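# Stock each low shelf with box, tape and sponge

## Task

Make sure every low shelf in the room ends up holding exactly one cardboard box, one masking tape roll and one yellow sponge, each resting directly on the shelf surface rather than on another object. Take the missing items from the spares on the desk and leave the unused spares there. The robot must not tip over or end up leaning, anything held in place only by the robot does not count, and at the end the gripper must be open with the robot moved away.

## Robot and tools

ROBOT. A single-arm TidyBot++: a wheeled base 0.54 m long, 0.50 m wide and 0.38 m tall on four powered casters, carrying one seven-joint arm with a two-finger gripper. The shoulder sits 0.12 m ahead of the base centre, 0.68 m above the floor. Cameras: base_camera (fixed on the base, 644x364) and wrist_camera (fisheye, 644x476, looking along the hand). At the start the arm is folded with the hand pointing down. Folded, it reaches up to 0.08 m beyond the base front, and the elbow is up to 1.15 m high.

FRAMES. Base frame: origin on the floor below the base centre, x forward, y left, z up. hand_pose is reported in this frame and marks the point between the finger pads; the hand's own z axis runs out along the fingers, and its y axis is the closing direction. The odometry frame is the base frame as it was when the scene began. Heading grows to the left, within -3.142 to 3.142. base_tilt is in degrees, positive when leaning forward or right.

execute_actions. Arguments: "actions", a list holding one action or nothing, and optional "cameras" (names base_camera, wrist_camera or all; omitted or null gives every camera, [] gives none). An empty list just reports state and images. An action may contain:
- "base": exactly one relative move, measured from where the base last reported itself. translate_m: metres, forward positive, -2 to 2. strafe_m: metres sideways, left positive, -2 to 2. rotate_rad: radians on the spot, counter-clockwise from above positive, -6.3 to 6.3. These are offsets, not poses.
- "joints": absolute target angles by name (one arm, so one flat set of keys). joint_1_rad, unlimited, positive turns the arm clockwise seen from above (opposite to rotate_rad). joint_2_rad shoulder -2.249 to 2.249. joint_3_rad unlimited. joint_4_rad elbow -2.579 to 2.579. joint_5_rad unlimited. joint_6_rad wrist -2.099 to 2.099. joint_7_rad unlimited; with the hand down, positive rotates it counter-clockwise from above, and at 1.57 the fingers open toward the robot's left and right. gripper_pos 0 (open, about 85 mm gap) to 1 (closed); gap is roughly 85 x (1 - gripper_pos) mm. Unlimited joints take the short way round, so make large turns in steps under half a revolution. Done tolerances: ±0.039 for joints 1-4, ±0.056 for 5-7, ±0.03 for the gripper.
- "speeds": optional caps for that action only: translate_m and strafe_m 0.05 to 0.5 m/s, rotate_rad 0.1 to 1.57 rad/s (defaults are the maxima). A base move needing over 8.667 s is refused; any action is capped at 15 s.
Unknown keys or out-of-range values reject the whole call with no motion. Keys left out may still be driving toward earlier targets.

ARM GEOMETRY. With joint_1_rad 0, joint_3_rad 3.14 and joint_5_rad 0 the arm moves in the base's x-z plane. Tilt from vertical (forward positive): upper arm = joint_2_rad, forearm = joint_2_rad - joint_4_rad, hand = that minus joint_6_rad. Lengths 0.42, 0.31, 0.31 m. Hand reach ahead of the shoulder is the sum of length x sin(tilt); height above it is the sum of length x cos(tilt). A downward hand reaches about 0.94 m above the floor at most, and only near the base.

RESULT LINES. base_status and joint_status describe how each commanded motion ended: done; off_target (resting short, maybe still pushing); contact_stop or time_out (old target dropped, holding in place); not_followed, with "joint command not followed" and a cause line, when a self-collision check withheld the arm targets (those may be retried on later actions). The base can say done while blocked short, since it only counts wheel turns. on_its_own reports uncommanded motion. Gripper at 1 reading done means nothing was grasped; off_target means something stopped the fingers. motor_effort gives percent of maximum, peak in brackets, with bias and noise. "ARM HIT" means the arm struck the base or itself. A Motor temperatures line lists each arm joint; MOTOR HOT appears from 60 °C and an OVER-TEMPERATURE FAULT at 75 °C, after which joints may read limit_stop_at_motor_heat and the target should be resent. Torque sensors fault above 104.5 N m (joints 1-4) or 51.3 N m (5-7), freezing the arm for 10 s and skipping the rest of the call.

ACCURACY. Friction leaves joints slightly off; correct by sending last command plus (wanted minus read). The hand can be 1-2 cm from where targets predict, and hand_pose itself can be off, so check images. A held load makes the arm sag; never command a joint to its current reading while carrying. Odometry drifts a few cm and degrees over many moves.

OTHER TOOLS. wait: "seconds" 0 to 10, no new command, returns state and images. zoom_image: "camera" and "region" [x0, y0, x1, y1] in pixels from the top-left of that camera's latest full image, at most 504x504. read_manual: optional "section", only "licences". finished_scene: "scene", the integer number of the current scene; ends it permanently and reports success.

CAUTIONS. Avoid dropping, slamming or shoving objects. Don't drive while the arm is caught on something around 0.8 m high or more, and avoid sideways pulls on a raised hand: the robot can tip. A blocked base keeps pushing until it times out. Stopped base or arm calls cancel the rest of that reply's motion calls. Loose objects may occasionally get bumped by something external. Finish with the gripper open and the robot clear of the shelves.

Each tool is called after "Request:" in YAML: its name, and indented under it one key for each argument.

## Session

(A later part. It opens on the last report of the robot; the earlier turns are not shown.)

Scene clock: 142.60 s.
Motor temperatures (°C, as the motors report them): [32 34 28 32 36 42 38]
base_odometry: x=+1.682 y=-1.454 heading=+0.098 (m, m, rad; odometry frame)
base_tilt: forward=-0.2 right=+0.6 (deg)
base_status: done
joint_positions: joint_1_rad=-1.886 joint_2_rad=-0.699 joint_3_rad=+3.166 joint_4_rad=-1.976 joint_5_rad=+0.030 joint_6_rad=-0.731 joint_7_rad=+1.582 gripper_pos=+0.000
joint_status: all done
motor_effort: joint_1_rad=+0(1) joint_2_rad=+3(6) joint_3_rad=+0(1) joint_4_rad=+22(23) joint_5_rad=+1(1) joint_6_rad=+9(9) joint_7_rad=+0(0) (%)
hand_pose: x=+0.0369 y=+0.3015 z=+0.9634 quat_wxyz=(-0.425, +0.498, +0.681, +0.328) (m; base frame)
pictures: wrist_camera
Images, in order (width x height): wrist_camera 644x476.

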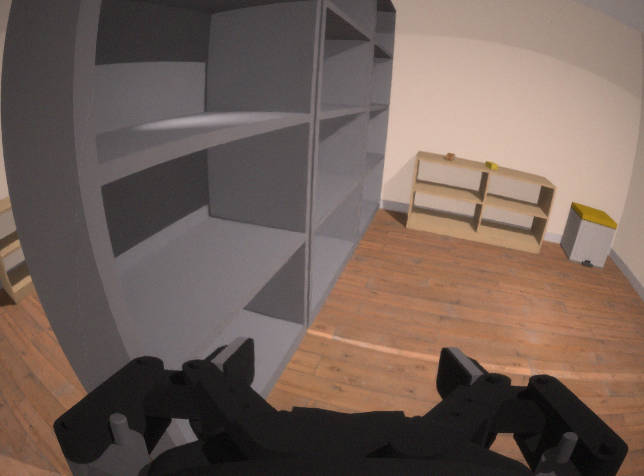

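Request:
execute_actions:
  actions:
    - {"base":{"translate_m":-1.85},"joints":{"joint_1_rad":-0.02}}
  cameras: []

Request:
execute_actions:
  actions:
    - {"base":{"strafe_m":1.9}}
  cameras: []

Request:
execute_actions:
  actions:
    - {"base":{"rotate_rad":1.571}}
  cameras: []

Request:
execute_actions:
  actions:
    - {"base":{"translate_m":0.08},"joints":{"joint_2_rad":0.15,"joint_4_rad":-1.1,"joint_6_rad":-1.87}}

Scene clock: 154.13 s.
Motor temperatures (°C, as the motors report them): [32 34 28 32 36 42 38]
base_odometry: x=-0.159 y=-1.636 heading=+0.098 (m, m, rad; odometry frame)
base_tilt: forward=-0.2 right=+0.6 (deg)
base_status: done
joint_positions: joint_1_rad=-0.034 joint_2_rad=-0.701 joint_3_rad=+3.165 joint_4_rad=-1.978 joint_5_rad=+0.030 joint_6_rad=-0.728 joint_7_rad=+1.582 gripper_pos=+0.000
joint_status: all done
motor_effort: joint_1_rad=+0(1) joint_2_rad=+3(7) joint_3_rad=+0(3) joint_4_rad=+22(23) joint_5_rad=+1(2) joint_6_rad=+8(9) joint_7_rad=+1(1) (%)
hand_pose: x=+0.4311 y=-0.0041 z=+0.9633 quat_wxyz=(+0.007, +0.843, +0.012, +0.538) (m; base frame)
pictures: none
No camera images: the call's "cameras" was empty. Leave "cameras" out to get every camera's image.

Scene clock: 159.27 s.
Motor temperatures (°C, as the motors report them): [32 34 28 32 36 43 38]
base_odometry: x=-0.346 y=+0.255 heading=+0.098 (m, m, rad; odometry frame)
base_tilt: forward=-0.2 right=+0.6 (deg)
base_status: done
joint_positions: joint_1_rad=-0.034 joint_2_rad=-0.701 joint_3_rad=+3.165 joint_4_rad=-1.979 joint_5_rad=+0.030 joint_6_rad=-0.728 joint_7_rad=+1.582 gripper_pos=+0.000
joint_status: not commanded
motor_effort: joint_1_rad=+0(1) joint_2_rad=+3(4) joint_3_rad=+1(3) joint_4_rad=+22(23) joint_5_rad=+1(1) joint_6_rad=+8(8) joint_7_rad=+0(0) (%)
hand_pose: x=+0.4311 y=-0.0041 z=+0.9632 quat_wxyz=(+0.007, +0.843, +0.011, +0.538) (m; base frame)
pictures: none
No camera images: the call's "cameras" was empty. Leave "cameras" out to get every camera's image.

Scene clock: 161.60 s.
Motor temperatures (°C, as the motors report them): [32 34 28 32 36 43 38]
base_odometry: x=-0.346 y=+0.255 heading=+1.667 (m, m, rad; odometry frame)
base_tilt: forward=-0.2 right=+0.6 (deg)
base_status: done
joint_positions: joint_1_rad=-0.033 joint_2_rad=-0.701 joint_3_rad=+3.165 joint_4_rad=-1.979 joint_5_rad=+0.030 joint_6_rad=-0.728 joint_7_rad=+1.582 gripper_pos=+0.000
joint_status: not commanded
motor_effort: joint_1_rad=+0(1) joint_2_rad=+3(6) joint_3_rad=-1(1) joint_4_rad=+22(23) joint_5_rad=+1(1) joint_6_rad=+8(9) joint_7_rad=+0(1) (%)
hand_pose: x=+0.4311 y=-0.0043 z=+0.9632 quat_wxyz=(+0.007, +0.843, +0.011, +0.538) (m; base frame)
pictures: none
No camera images: the call's "cameras" was empty. Leave "cameras" out to get every camera's image.

Scene clock: 163.80 s.
Motor temperatures (°C, as the motors report them): [32 34 28 32 36 43 38]
base_odometry: x=-0.354 y=+0.335 heading=+1.669 (m, m, rad; odometry frame)
base_tilt: forward=-0.1 right=+0.6 (deg)
base_status: done
joint_positions: joint_1_rad=-0.033 joint_2_rad=+0.147 joint_3_rad=+3.165 joint_4_rad=-1.127 joint_5_rad=+0.030 joint_6_rad=-1.837 joint_7_rad=+1.582 gripper_pos=+0.000
joint_status: all done
motor_effort: joint_1_rad=+0(0) joint_2_rad=-21(22) joint_3_rad=+0(0) joint_4_rad=+17(23) joint_5_rad=+1(1) joint_6_rad=+1(9) joint_7_rad=+1(0) (%)
hand_pose: x=+0.4909 y=-0.0032 z=+0.8790 quat_wxyz=(+0.016, +1.000, +0.007, +0.015) (m; base frame)
pictures: base_camera, wrist_camera
Images, in order (width x height): base_camera 644x364, wrist_camera 644x476.

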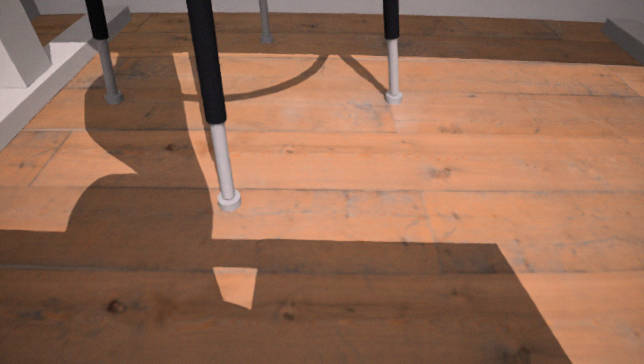

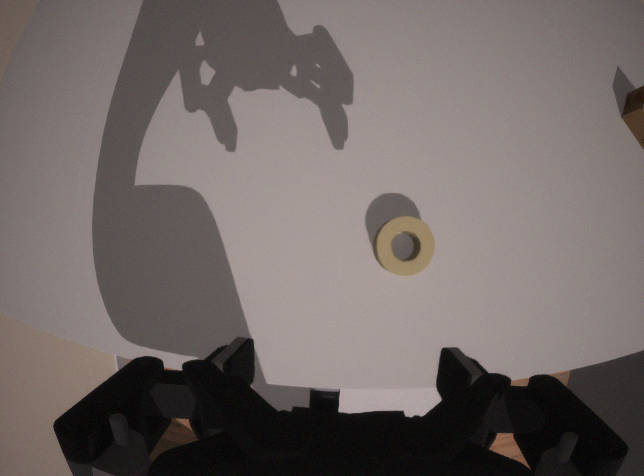

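Request:
execute_actions:
  actions:
    - {"base":{"translate_m":0.055},"joints":{"joint_4_rad":-1.39,"joint_6_rad":-1.6,"joint_1_rad":0.115}}
  cameras: ["wrist_camera"]

Scene clock: 167.83 s.
Motor temperatures (°C, as the motors report them): [32 34 28 32 36 42 38]
base_odometry: x=-0.359 y=+0.390 heading=+1.670 (m, m, rad; odometry frame)
base_tilt: forward=-0.2 right=+0.6 (deg)
base_status: done
joint_positions: joint_1_rad=+0.100 joint_2_rad=+0.153 joint_3_rad=+3.165 joint_4_rad=-1.367 joint_5_rad=+0.030 joint_6_rad=-1.633 joint_7_rad=+1.582 gripper_pos=+0.000
joint_status: all done
motor_effort: joint_1_rad=+0(2) joint_2_rad=-21(24) joint_3_rad=+1(1) joint_4_rad=+18(19) joint_5_rad=+1(2) joint_6_rad=+0(2) joint_7_rad=+1(1) (%)
hand_pose: x=+0.4901 y=-0.0535 z=+0.8026 quat_wxyz=(+0.016, +0.998, -0.057, -0.007) (m; base frame)
pictures: wrist_camera
Images, in order (width x height): wrist_camera 644x476.

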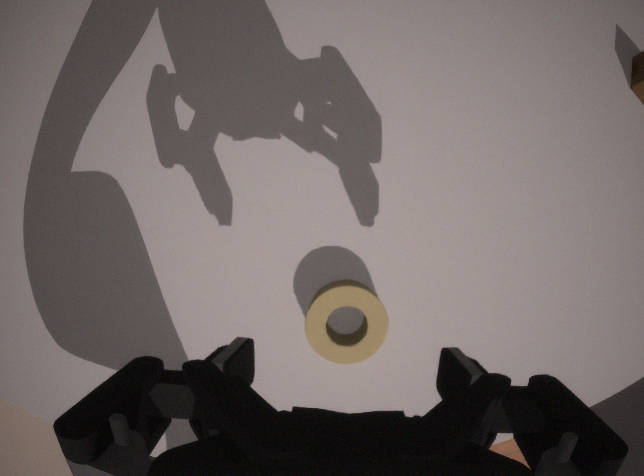

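Request:
execute_actions:
  actions:
    - {"base":{"translate_m":0.012},"joints":{"joint_4_rad":-1.52,"joint_6_rad":-1.465}}
  cameras: ["wrist_camera"]

Request:
execute_actions:
  actions:
    - {"joints":{"gripper_pos":1}}
  cameras: []

Request:
execute_actions:
  actions:
    - {"joints":{"joint_4_rad":-1.1,"joint_6_rad":-1.87}}
  cameras: ["wrist_camera"]

Scene clock: 171.07 s.
Motor temperatures (°C, as the motors report them): [32 34 28 32 36 42 38]
base_odometry: x=-0.360 y=+0.402 heading=+1.671 (m, m, rad; odometry frame)
base_tilt: forward=-0.2 right=+0.6 (deg)
base_status: done
joint_positions: joint_1_rad=+0.101 joint_2_rad=+0.151 joint_3_rad=+3.165 joint_4_rad=-1.498 joint_5_rad=+0.030 joint_6_rad=-1.498 joint_7_rad=+1.582 gripper_pos=+0.000
joint_status: all done
motor_effort: joint_1_rad=+0(1) joint_2_rad=-21(24) joint_3_rad=-1(1) joint_4_rad=+18(19) joint_5_rad=+1(2) joint_6_rad=+0(0) joint_7_rad=+0(0) (%)
hand_pose: x=+0.4903 y=-0.0540 z=+0.7620 quat_wxyz=(+0.016, +0.998, -0.055, -0.004) (m; base frame)
pictures: wrist_camera
Images, in order (width x height): wrist_camera 644x476.

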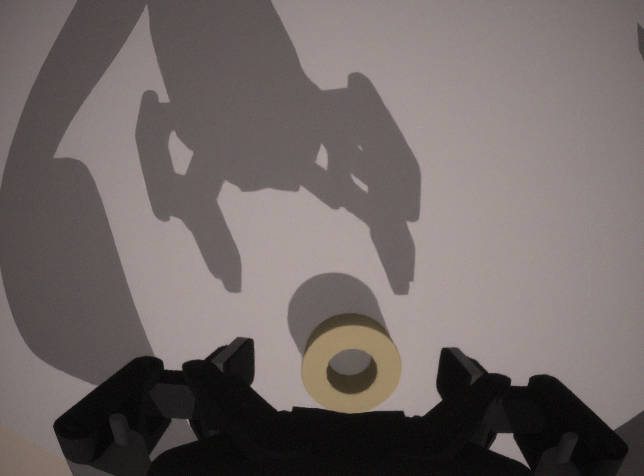

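Scene clock: 172.17 s.
Motor temperatures (°C, as the motors report them): [32 34 28 32 36 42 38]
base_odometry: x=-0.360 y=+0.402 heading=+1.671 (m, m, rad; odometry frame)
base_tilt: forward=-0.2 right=+0.6 (deg)
base_status: not commanded
joint_positions: joint_1_rad=+0.102 joint_2_rad=+0.147 joint_3_rad=+3.165 joint_4_rad=-1.501 joint_5_rad=+0.030 joint_6_rad=-1.498 joint_7_rad=+1.582 gripper_pos=+0.999
joint_status: all done
motor_effort: joint_1_rad=+0(2) joint_2_rad=-21(22) joint_3_rad=+0(2) joint_4_rad=+18(18) joint_5_rad=+1(4) joint_6_rad=+0(0) joint_7_rad=+1(1) (%)
hand_pose: x=+0.4890 y=-0.0541 z=+0.7626 quat_wxyz=(+0.016, +0.998, -0.056, -0.003) (m; base frame)
pictures: none
No camera images: the call's "cameras" was empty. Leave "cameras" out to get every camera's image.

Scene clock: 173.73 s.
Motor temperatures (°C, as the motors report them): [32 34 28 32 36 42 38]
base_odometry: x=-0.360 y=+0.402 heading=+1.671 (m, m, rad; odometry frame)
base_tilt: forward=-0.2 right=+0.6 (deg)
base_status: not commanded
joint_positions: joint_1_rad=+0.102 joint_2_rad=+0.147 joint_3_rad=+3.165 joint_4_rad=-1.124 joint_5_rad=+0.030 joint_6_rad=-1.838 joint_7_rad=+1.582 gripper_pos=+0.999
joint_status: all done
motor_effort: joint_1_rad=+0(0) joint_2_rad=-21(23) joint_3_rad=-1(0) joint_4_rad=+17(19) joint_5_rad=+1(1) joint_6_rad=+0(1) joint_7_rad=+1(1) (%)
hand_pose: x=+0.4876 y=-0.0532 z=+0.8799 quat_wxyz=(+0.017, +0.998, -0.061, +0.015) (m; base frame)
pictures: wrist_camera
Images, in order (width x height): wrist_camera 644x476.

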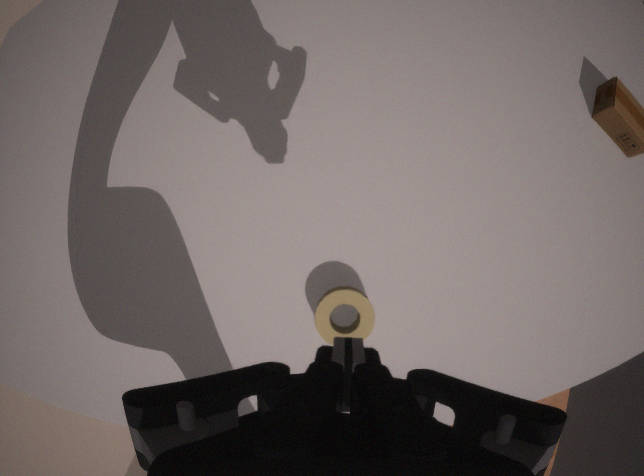

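Request:
execute_actions:
  actions:
    - {"base":{"translate_m":-0.012},"joints":{"joint_4_rad":-1.52,"joint_6_rad":-1.465,"gripper_pos":0}}
  cameras: []

Request:
execute_actions:
  actions:
    - {"joints":{"joint_4_rad":-1.62,"joint_6_rad":-1.365}}
  cameras: ["wrist_camera"]

Request:
execute_actions:
  actions:
    - {"joints":{"gripper_pos":1}}
  cameras: ["wrist_camera"]

Scene clock: 178.07 s.
Motor temperatures (°C, as the motors report them): [32 34 28 32 36 42 38]
base_odometry: x=-0.359 y=+0.390 heading=+1.671 (m, m, rad; odometry frame)
base_tilt: forward=-0.1 right=+0.6 (deg)
base_status: done
joint_positions: joint_1_rad=+0.103 joint_2_rad=+0.145 joint_3_rad=+3.165 joint_4_rad=-1.496 joint_5_rad=+0.030 joint_6_rad=-1.498 joint_7_rad=+1.582 gripper_pos=+0.000
joint_status: all done
motor_effort: joint_1_rad=+0(1) joint_2_rad=-21(24) joint_3_rad=+0(1) joint_4_rad=+18(19) joint_5_rad=+1(1) joint_6_rad=+0(1) joint_7_rad=+1(1) (%)
hand_pose: x=+0.4905 y=-0.0545 z=+0.7648 quat_wxyz=(+0.016, +0.998, -0.056, +0.000) (m; base frame)
pictures: none
No camera images: the call's "cameras" was empty. Leave "cameras" out to get every camera's image.

Scene clock: 179.00 s.
Motor temperatures (°C, as the motors report them): [32 34 28 32 36 42 38]
base_odometry: x=-0.359 y=+0.390 heading=+1.671 (m, m, rad; odometry frame)
base_tilt: forward=-0.2 right=+0.6 (deg)
base_status: not commanded
joint_positions: joint_1_rad=+0.103 joint_2_rad=+0.146 joint_3_rad=+3.165 joint_4_rad=-1.599 joint_5_rad=+0.030 joint_6_rad=-1.398 joint_7_rad=+1.582 gripper_pos=+0.000
joint_status: all done
motor_effort: joint_1_rad=+0(0) joint_2_rad=-21(22) joint_3_rad=+0(0) joint_4_rad=+17(19) joint_5_rad=+1(1) joint_6_rad=+0(0) joint_7_rad=+0(0) (%)
hand_pose: x=+0.4858 y=-0.0539 z=+0.7326 quat_wxyz=(+0.016, +0.998, -0.054, -0.002) (m; base frame)
pictures: wrist_camera
Images, in order (width x height): wrist_camera 644x476.

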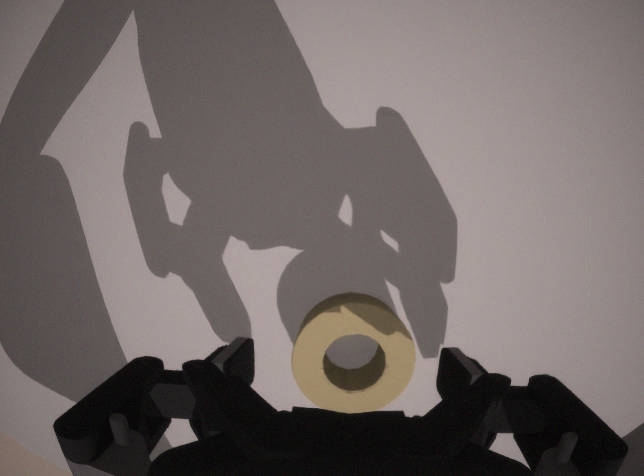

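Scene clock: 180.10 s.
Motor temperatures (°C, as the motors report them): [32 34 28 32 36 42 38]
base_odometry: x=-0.359 y=+0.390 heading=+1.671 (m, m, rad; odometry frame)
base_tilt: forward=-0.2 right=+0.6 (deg)
base_status: not commanded
joint_positions: joint_1_rad=+0.103 joint_2_rad=+0.135 joint_3_rad=+3.164 joint_4_rad=-1.599 joint_5_rad=+0.027 joint_6_rad=-1.397 joint_7_rad=+1.582 gripper_pos=+0.484
joint_status: gripper_pos off_target (ended at +0.484, target +1.000)
motor_effort: joint_1_rad=+0(2) joint_2_rad=-17(21) joint_3_rad=+0(1) joint_4_rad=+14(18) joint_5_rad=+1(5) joint_6_rad=+0(0) joint_7_rad=+1(0) (%)
hand_pose: x=+0.4855 y=-0.0533 z=+0.7364 quat_wxyz=(+0.015, +0.998, -0.055, +0.004) (m; base frame)
pictures: wrist_camera
Images, in order (width x height): wrist_camera 644x476.

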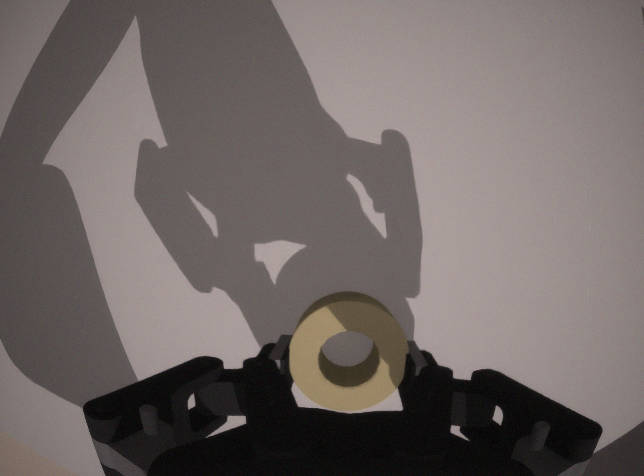

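Request:
execute_actions:
  actions:
    - {"joints":{"joint_4_rad":-1.15,"joint_6_rad":-1.85,"joint_2_rad":0.1}}
  cameras: []

Request:
execute_actions:
  actions:
    - {"base":{"translate_m":-2.0},"joints":{"joint_1_rad":1.57,"joint_2_rad":-0.7,"joint_4_rad":-2.0,"joint_6_rad":-0.7}}
  cameras: ["wrist_camera"]

Scene clock: 185.87 s.
Motor temperatures (°C, as the motors report them): [32 34 28 32 36 42 38]
base_odometry: x=-0.359 y=+0.390 heading=+1.671 (m, m, rad; odometry frame)
base_tilt: forward=-0.2 right=+0.6 (deg)
base_status: not commanded
joint_positions: joint_1_rad=+0.103 joint_2_rad=+0.108 joint_3_rad=+3.164 joint_4_rad=-1.174 joint_5_rad=+0.027 joint_6_rad=-1.818 joint_7_rad=+1.582 gripper_pos=+0.484
joint_status: all done
motor_effort: joint_1_rad=+0(0) joint_2_rad=-20(24) joint_3_rad=+0(0) joint_4_rad=+18(20) joint_5_rad=+1(2) joint_6_rad=+1(1) joint_7_rad=+1(0) (%)
hand_pose: x=+0.4751 y=-0.0516 z=+0.8786 quat_wxyz=(+0.016, +0.998, -0.061, +0.020) (m; base frame)
pictures: none
No camera images: the call's "cameras" was empty. Leave "cameras" out to get every camera's image.

Scene clock: 191.33 s.
Motor temperatures (°C, as the motors report them): [32 34 28 32 36 42 38]
base_odometry: x=-0.154 y=-1.600 heading=+1.673 (m, m, rad; odometry frame)
base_tilt: forward=-0.2 right=+0.6 (deg)
base_status: done
joint_positions: joint_1_rad=+1.556 joint_2_rad=-0.690 joint_3_rad=+3.166 joint_4_rad=-1.974 joint_5_rad=+0.027 joint_6_rad=-0.735 joint_7_rad=+1.582 gripper_pos=+0.484
joint_status: all done
motor_effort: joint_1_rad=+0(2) joint_2_rad=+3(23) joint_3_rad=+0(1) joint_4_rad=+22(23) joint_5_rad=+1(2) joint_6_rad=+9(9) joint_7_rad=+1(0) (%)
hand_pose: x=+0.1091 y=-0.3145 z=+0.9601 quat_wxyz=(+0.384, +0.601, -0.597, +0.368) (m; base frame)
pictures: wrist_camera
Images, in order (width x height): wrist_camera 644x476.

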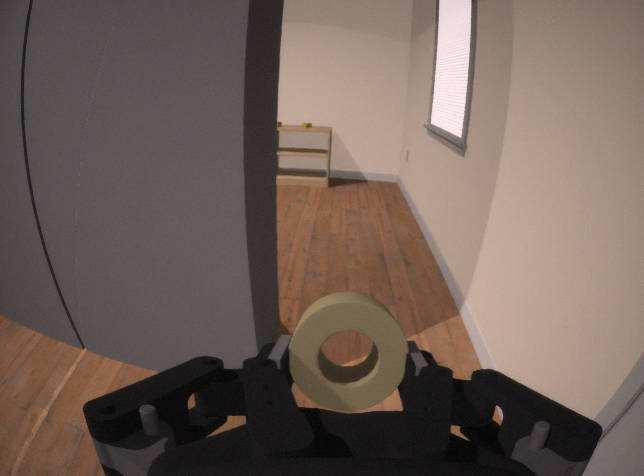

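Request:
execute_actions:
  actions:
    - {"base":{"translate_m":-0.05}}
  cameras: []

Request:
execute_actions:
  actions:
    - {"base":{"strafe_m":-0.5},"joints":{"joint_6_rad":-1.5}}

Scene clock: 193.93 s.
Motor temperatures (°C, as the motors report them): [32 34 28 32 36 42 38]
base_odometry: x=-0.148 y=-1.650 heading=+1.674 (m, m, rad; odometry frame)
base_tilt: forward=-0.2 right=+0.6 (deg)
base_status: done
joint_positions: joint_1_rad=+1.556 joint_2_rad=-0.690 joint_3_rad=+3.166 joint_4_rad=-1.975 joint_5_rad=+0.027 joint_6_rad=-0.735 joint_7_rad=+1.582 gripper_pos=+0.484
joint_status: not commanded
motor_effort: joint_1_rad=+0(1) joint_2_rad=+2(3) joint_3_rad=+0(2) joint_4_rad=+23(23) joint_5_rad=+1(2) joint_6_rad=+9(9) joint_7_rad=+1(0) (%)
hand_pose: x=+0.1089 y=-0.3145 z=+0.9600 quat_wxyz=(+0.384, +0.601, -0.597, +0.368) (m; base frame)
pictures: none
No camera images: the call's "cameras" was empty. Leave "cameras" out to get every camera's image.

Scene clock: 196.30 s.
Motor temperatures (°C, as the motors report them): [32 34 28 32 36 42 38]
base_odometry: x=+0.349 y=-1.599 heading=+1.674 (m, m, rad; odometry frame)
base_tilt: forward=-0.2 right=+0.6 (deg)
base_status: done
joint_positions: joint_1_rad=+1.556 joint_2_rad=-0.693 joint_3_rad=+3.166 joint_4_rad=-1.981 joint_5_rad=+0.027 joint_6_rad=-1.495 joint_7_rad=+1.582 gripper_pos=+0.484
joint_status: all done
motor_effort: joint_1_rad=+0(1) joint_2_rad=+6(8) joint_3_rad=+0(0) joint_4_rad=+19(23) joint_5_rad=+1(1) joint_6_rad=+4(9) joint_7_rad=+0(1) (%)
hand_pose: x=+0.1093 y=-0.1425 z=+0.8018 quat_wxyz=(+0.131, +0.696, -0.695, +0.121) (m; base frame)
pictures: base_camera, wrist_camera
Images, in order (width x height): base_camera 644x364, wrist_camera 644x476.

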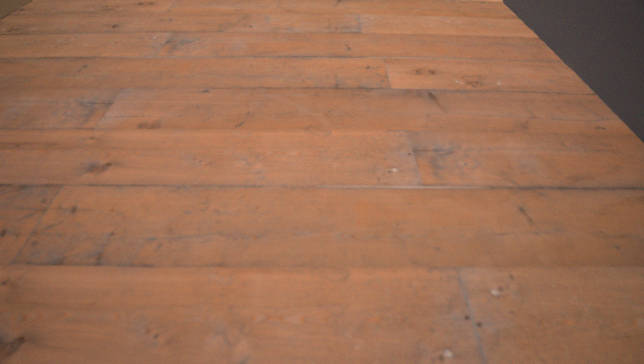

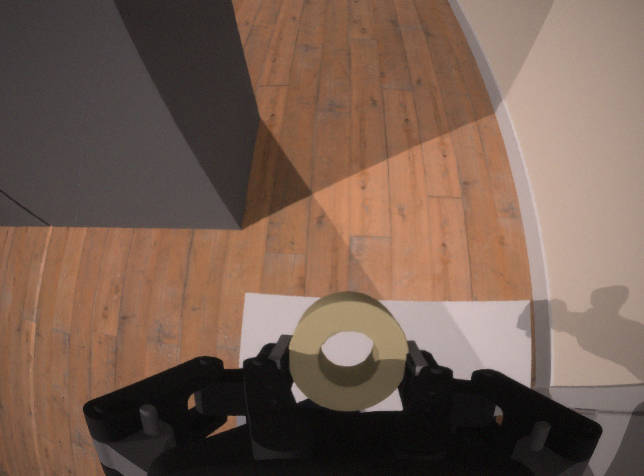

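Request:
execute_actions:
  actions:
    - {"base":{"strafe_m":-1.7},"joints":{"joint_6_rad":-0.75}}
  cameras: []

Request:
execute_actions:
  actions:
    - {"base":{"translate_m":1.0}}
  cameras: ["wrist_camera"]

Request:
execute_actions:
  actions:
    - {"base":{"translate_m":0.8},"joints":{"joint_1_rad":0.0}}

Scene clock: 205.00 s.
Motor temperatures (°C, as the motors report them): [32 34 28 32 36 42 38]
base_odometry: x=+2.041 y=-1.425 heading=+1.673 (m, m, rad; odometry frame)
base_tilt: forward=-0.2 right=+0.6 (deg)
base_status: done
joint_positions: joint_1_rad=+1.556 joint_2_rad=-0.698 joint_3_rad=+3.166 joint_4_rad=-1.983 joint_5_rad=+0.027 joint_6_rad=-0.762 joint_7_rad=+1.582 gripper_pos=+0.484
joint_status: all done
motor_effort: joint_1_rad=+0(0) joint_2_rad=+3(8) joint_3_rad=+0(1) joint_4_rad=+23(23) joint_5_rad=+1(1) joint_6_rad=+8(9) joint_7_rad=+1(1) (%)
hand_pose: x=+0.1088 y=-0.3080 z=+0.9504 quat_wxyz=(+0.376, +0.605, -0.602, +0.361) (m; base frame)
pictures: none
No camera images: the call's "cameras" was empty. Leave "cameras" out to get every camera's image.

Scene clock: 208.37 s.
Motor temperatures (°C, as the motors report them): [32 34 28 32 36 42 38]
base_odometry: x=+1.939 y=-0.430 heading=+1.673 (m, m, rad; odometry frame)
base_tilt: forward=-0.2 right=+0.6 (deg)
base_status: done
joint_positions: joint_1_rad=+1.556 joint_2_rad=-0.698 joint_3_rad=+3.166 joint_4_rad=-1.983 joint_5_rad=+0.027 joint_6_rad=-0.762 joint_7_rad=+1.582 gripper_pos=+0.484
joint_status: not commanded
motor_effort: joint_1_rad=+0(0) joint_2_rad=+3(4) joint_3_rad=+0(2) joint_4_rad=+23(23) joint_5_rad=+1(2) joint_6_rad=+9(9) joint_7_rad=+0(0) (%)
hand_pose: x=+0.1089 y=-0.3080 z=+0.9503 quat_wxyz=(+0.376, +0.606, -0.602, +0.360) (m; base frame)
pictures: wrist_camera
Images, in order (width x height): wrist_camera 644x476.

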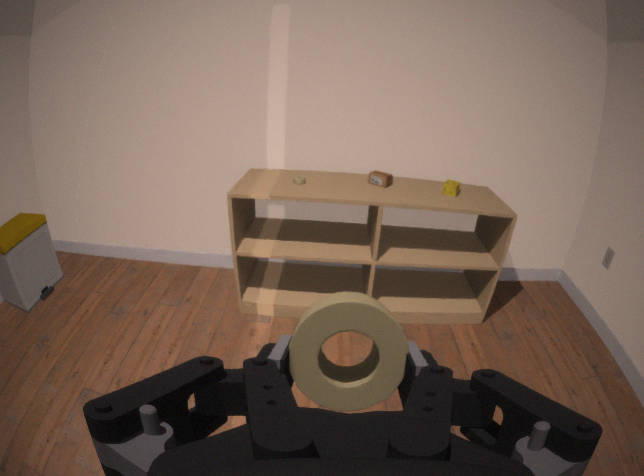

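Scene clock: 211.30 s.
Motor temperatures (°C, as the motors report them): [32 34 28 32 36 42 38]
base_odometry: x=+1.857 y=+0.366 heading=+1.673 (m, m, rad; odometry frame)
base_tilt: forward=-0.2 right=+0.6 (deg)
base_status: done
joint_positions: joint_1_rad=+0.014 joint_2_rad=-0.697 joint_3_rad=+3.166 joint_4_rad=-1.983 joint_5_rad=+0.027 joint_6_rad=-0.762 joint_7_rad=+1.582 gripper_pos=+0.484
joint_status: all done
motor_effort: joint_1_rad=+0(1) joint_2_rad=+2(5) joint_3_rad=+0(1) joint_4_rad=+23(24) joint_5_rad=+1(1) joint_6_rad=+9(9) joint_7_rad=+0(1) (%)
hand_pose: x=+0.4268 y=-0.0189 z=+0.9500 quat_wxyz=(+0.018, +0.854, -0.010, +0.520) (m; base frame)
pictures: base_camera, wrist_camera
Images, in order (width x height): base_camera 644x364, wrist_camera 644x476.

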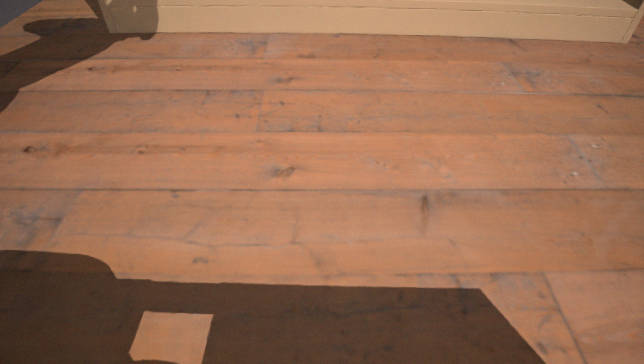

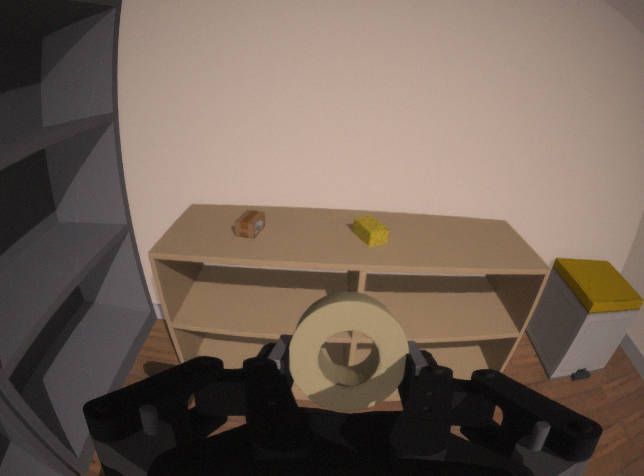

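Request:
execute_actions:
  actions:
    - {"base":{"strafe_m":-0.28},"joints":{"joint_2_rad":0.3,"joint_4_rad":-1.21,"joint_6_rad":-1.6}}
  cameras: []

Request:
execute_actions:
  actions:
    - {"base":{"translate_m":0.52}}
  cameras: []

Request:
execute_actions:
  actions:
    - {"joints":{"joint_2_rad":0.59,"joint_6_rad":-1.3}}

Scene clock: 217.37 s.
Motor temperatures (°C, as the motors report them): [32 34 28 32 36 42 38]
base_odometry: x=+2.136 y=+0.395 heading=+1.674 (m, m, rad; odometry frame)
base_tilt: forward=-0.2 right=+0.6 (deg)
base_status: done
joint_positions: joint_1_rad=+0.012 joint_2_rad=+0.299 joint_3_rad=+3.167 joint_4_rad=-1.239 joint_5_rad=+0.027 joint_6_rad=-1.566 joint_7_rad=+1.582 gripper_pos=+0.484
joint_status: all done
motor_effort: joint_1_rad=+0(1) joint_2_rad=-27(29) joint_3_rad=+0(3) joint_4_rad=+18(24) joint_5_rad=+2(2) joint_6_rad=+0(9) joint_7_rad=+0(0) (%)
hand_pose: x=+0.5688 y=-0.0228 z=+0.7836 quat_wxyz=(+0.018, +1.000, -0.013, +0.019) (m; base frame)
pictures: none
No camera images: the call's "cameras" was empty. Leave "cameras" out to get every camera's image.

Scene clock: 219.77 s.
Motor temperatures (°C, as the motors report them): [32 34 28 32 36 42 38]
base_odometry: x=+2.083 y=+0.913 heading=+1.673 (m, m, rad; odometry frame)
base_tilt: forward=-0.2 right=+0.6 (deg)
base_status: done
joint_positions: joint_1_rad=+0.012 joint_2_rad=+0.304 joint_3_rad=+3.167 joint_4_rad=-1.234 joint_5_rad=+0.027 joint_6_rad=-1.570 joint_7_rad=+1.582 gripper_pos=+0.484
joint_status: not commanded
motor_effort: joint_1_rad=+0(2) joint_2_rad=-27(30) joint_3_rad=-1(1) joint_4_rad=+18(20) joint_5_rad=+1(2) joint_6_rad=+0(1) joint_7_rad=+1(1) (%)
hand_pose: x=+0.5693 y=-0.0227 z=+0.7824 quat_wxyz=(+0.018, +1.000, -0.012, +0.016) (m; base frame)
pictures: none
No camera images: the call's "cameras" was empty. Leave "cameras" out to get every camera's image.

Scene clock: 221.40 s.
Motor temperatures (°C, as the motors report them): [32 34 28 32 36 42 38]
base_odometry: x=+2.083 y=+0.913 heading=+1.673 (m, m, rad; odometry frame)
base_tilt: forward=-0.2 right=+0.6 (deg)
base_status: not commanded
joint_positions: joint_1_rad=+0.012 joint_2_rad=+0.596 joint_3_rad=+3.167 joint_4_rad=-1.233 joint_5_rad=+0.027 joint_6_rad=-1.331 joint_7_rad=+1.582 gripper_pos=+0.484
joint_status: all done
motor_effort: joint_1_rad=+0(0) joint_2_rad=-36(39) joint_3_rad=+0(0) joint_4_rad=+17(18) joint_5_rad=+1(2) joint_6_rad=+0(1) joint_7_rad=+1(0) (%)
hand_pose: x=+0.6531 y=-0.0252 z=+0.6386 quat_wxyz=(+0.020, +1.000, -0.007, -0.010) (m; base frame)
pictures: base_camera, wrist_camera
Images, in order (width x height): base_camera 644x364, wrist_camera 644x476.

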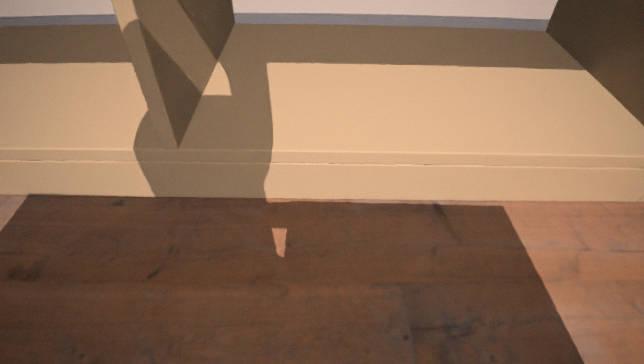

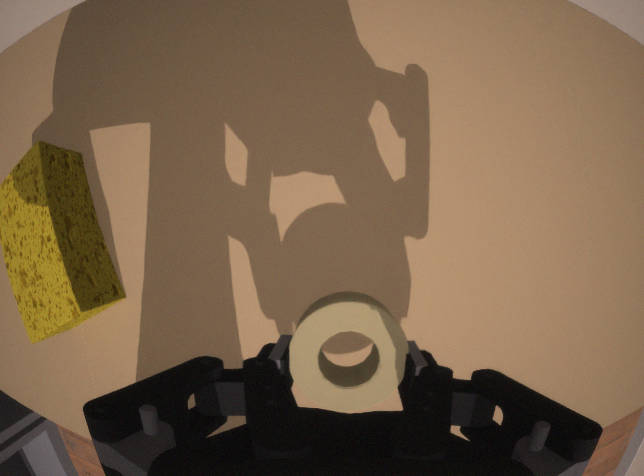

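Request:
execute_actions:
  actions:
    - {"base":{"translate_m":0.04},"joints":{"joint_2_rad":0.615}}
  cameras: []

Request:
execute_actions:
  actions:
    - {"joints":{"gripper_pos":0}}
  cameras: []

Request:
execute_actions:
  actions:
    - {"joints":{"joint_2_rad":0.2,"joint_6_rad":-1.5}}
  cameras: ["wrist_camera"]

Request:
execute_actions:
  actions:
    - {"base":{"translate_m":-1.5},"joints":{"joint_1_rad":1.57,"joint_2_rad":0.0,"joint_6_rad":-0.8}}
  cameras: ["wrist_camera"]

Request:
zoom_image:
  camera: "wrist_camera"
  region: [170, 100, 540, 300]

Scene clock: 226.83 s.
Motor temperatures (°C, as the motors report them): [32 34 28 32 36 42 38]
base_odometry: x=+2.079 y=+0.953 heading=+1.673 (m, m, rad; odometry frame)
base_tilt: forward=-0.1 right=+0.6 (deg)
base_status: done
joint_positions: joint_1_rad=+0.011 joint_2_rad=+0.614 joint_3_rad=+3.167 joint_4_rad=-1.232 joint_5_rad=+0.027 joint_6_rad=-1.330 joint_7_rad=+1.582 gripper_pos=+0.484
joint_status: all done
motor_effort: joint_1_rad=+0(3) joint_2_rad=-37(38) joint_3_rad=-1(2) joint_4_rad=+18(18) joint_5_rad=+1(2) joint_6_rad=-1(1) joint_7_rad=+1(0) (%)
hand_pose: x=+0.6529 y=-0.0248 z=+0.6294 quat_wxyz=(+0.020, +1.000, -0.007, -0.018) (m; base frame)
pictures: none
No camera images: the call's "cameras" was empty. Leave "cameras" out to get every camera's image.

Scene clock: 227.93 s.
Motor temperatures (°C, as the motors report them): [32 34 28 32 36 42 38]
base_odometry: x=+2.079 y=+0.953 heading=+1.673 (m, m, rad; odometry frame)
base_tilt: forward=-0.1 right=+0.6 (deg)
base_status: not commanded
joint_positions: joint_1_rad=+0.011 joint_2_rad=+0.614 joint_3_rad=+3.167 joint_4_rad=-1.232 joint_5_rad=+0.027 joint_6_rad=-1.330 joint_7_rad=+1.582 gripper_pos=+0.000
joint_status: all done
motor_effort: joint_1_rad=+0(0) joint_2_rad=-36(37) joint_3_rad=-1(1) joint_4_rad=+17(17) joint_5_rad=+1(1) joint_6_rad=+0(1) joint_7_rad=+0(0) (%)
hand_pose: x=+0.6529 y=-0.0248 z=+0.6294 quat_wxyz=(+0.020, +1.000, -0.007, -0.018) (m; base frame)
pictures: none
No camera images: the call's "cameras" was empty. Leave "cameras" out to get every camera's image.

Scene clock: 229.67 s.
Motor temperatures (°C, as the motors report them): [32 34 28 32 36 42 38]
base_odometry: x=+2.079 y=+0.953 heading=+1.673 (m, m, rad; odometry frame)
base_tilt: forward=-0.2 right=+0.6 (deg)
base_status: not commanded
joint_positions: joint_1_rad=+0.011 joint_2_rad=+0.196 joint_3_rad=+3.167 joint_4_rad=-1.230 joint_5_rad=+0.027 joint_6_rad=-1.467 joint_7_rad=+1.582 gripper_pos=+0.000
joint_status: all done
motor_effort: joint_1_rad=+0(0) joint_2_rad=-24(38) joint_3_rad=+0(1) joint_4_rad=+19(20) joint_5_rad=+1(1) joint_6_rad=+2(3) joint_7_rad=+0(1) (%)
hand_pose: x=+0.5882 y=-0.0234 z=+0.8384 quat_wxyz=(+0.019, +0.992, -0.012, +0.124) (m; base frame)
pictures: wrist_camera
Images, in order (width x height): wrist_camera 644x476.

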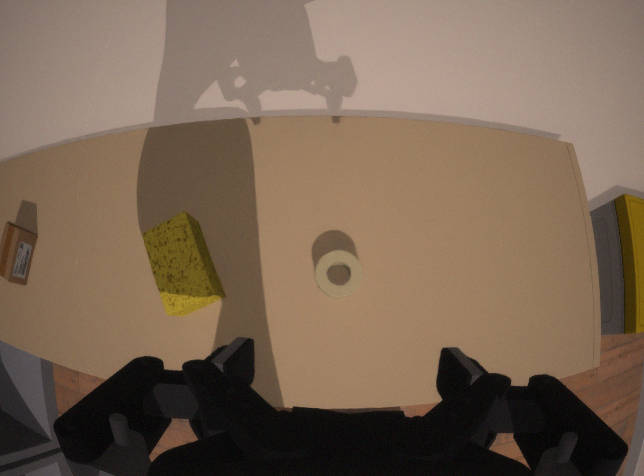

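Scene clock: 234.07 s.
Motor temperatures (°C, as the motors report them): [32 34 28 32 36 42 38]
base_odometry: x=+2.233 y=-0.540 heading=+1.673 (m, m, rad; odometry frame)
base_tilt: forward=-0.2 right=+0.6 (deg)
base_status: done
joint_positions: joint_1_rad=+1.562 joint_2_rad=+0.012 joint_3_rad=+3.167 joint_4_rad=-1.229 joint_5_rad=+0.027 joint_6_rad=-0.833 joint_7_rad=+1.582 gripper_pos=+0.000
joint_status: all done
motor_effort: joint_1_rad=+1(3) joint_2_rad=-20(28) joint_3_rad=+0(1) joint_4_rad=+22(22) joint_5_rad=+1(2) joint_6_rad=+8(8) joint_7_rad=+1(1) (%)
hand_pose: x=+0.1043 y=-0.5753 z=+1.0541 quat_wxyz=(+0.374, +0.609, -0.608, +0.345) (m; base frame)
pictures: wrist_camera
Images, in order (width x height): wrist_camera 644x476.

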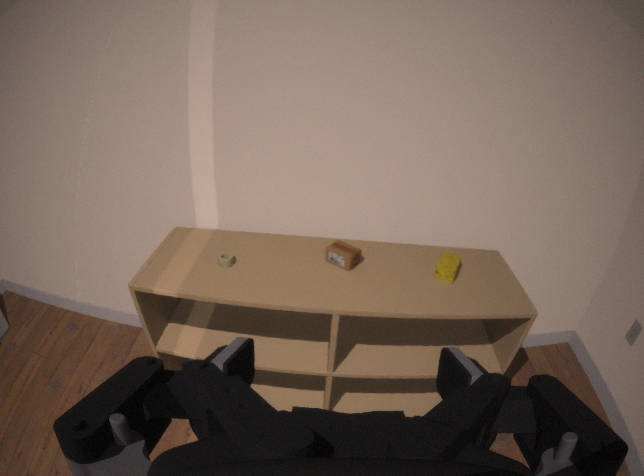

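Region (170, 100, 540, 300) of wrist_camera's 644x476 image, scaled by 1.362; it fills the top 272 rows of this view, and the rest is white.

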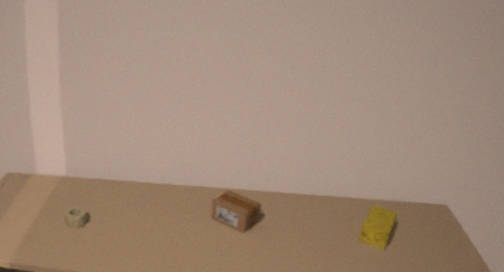

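Request:
finished_scene:
  scene: 1

The scene is finished: the task was done.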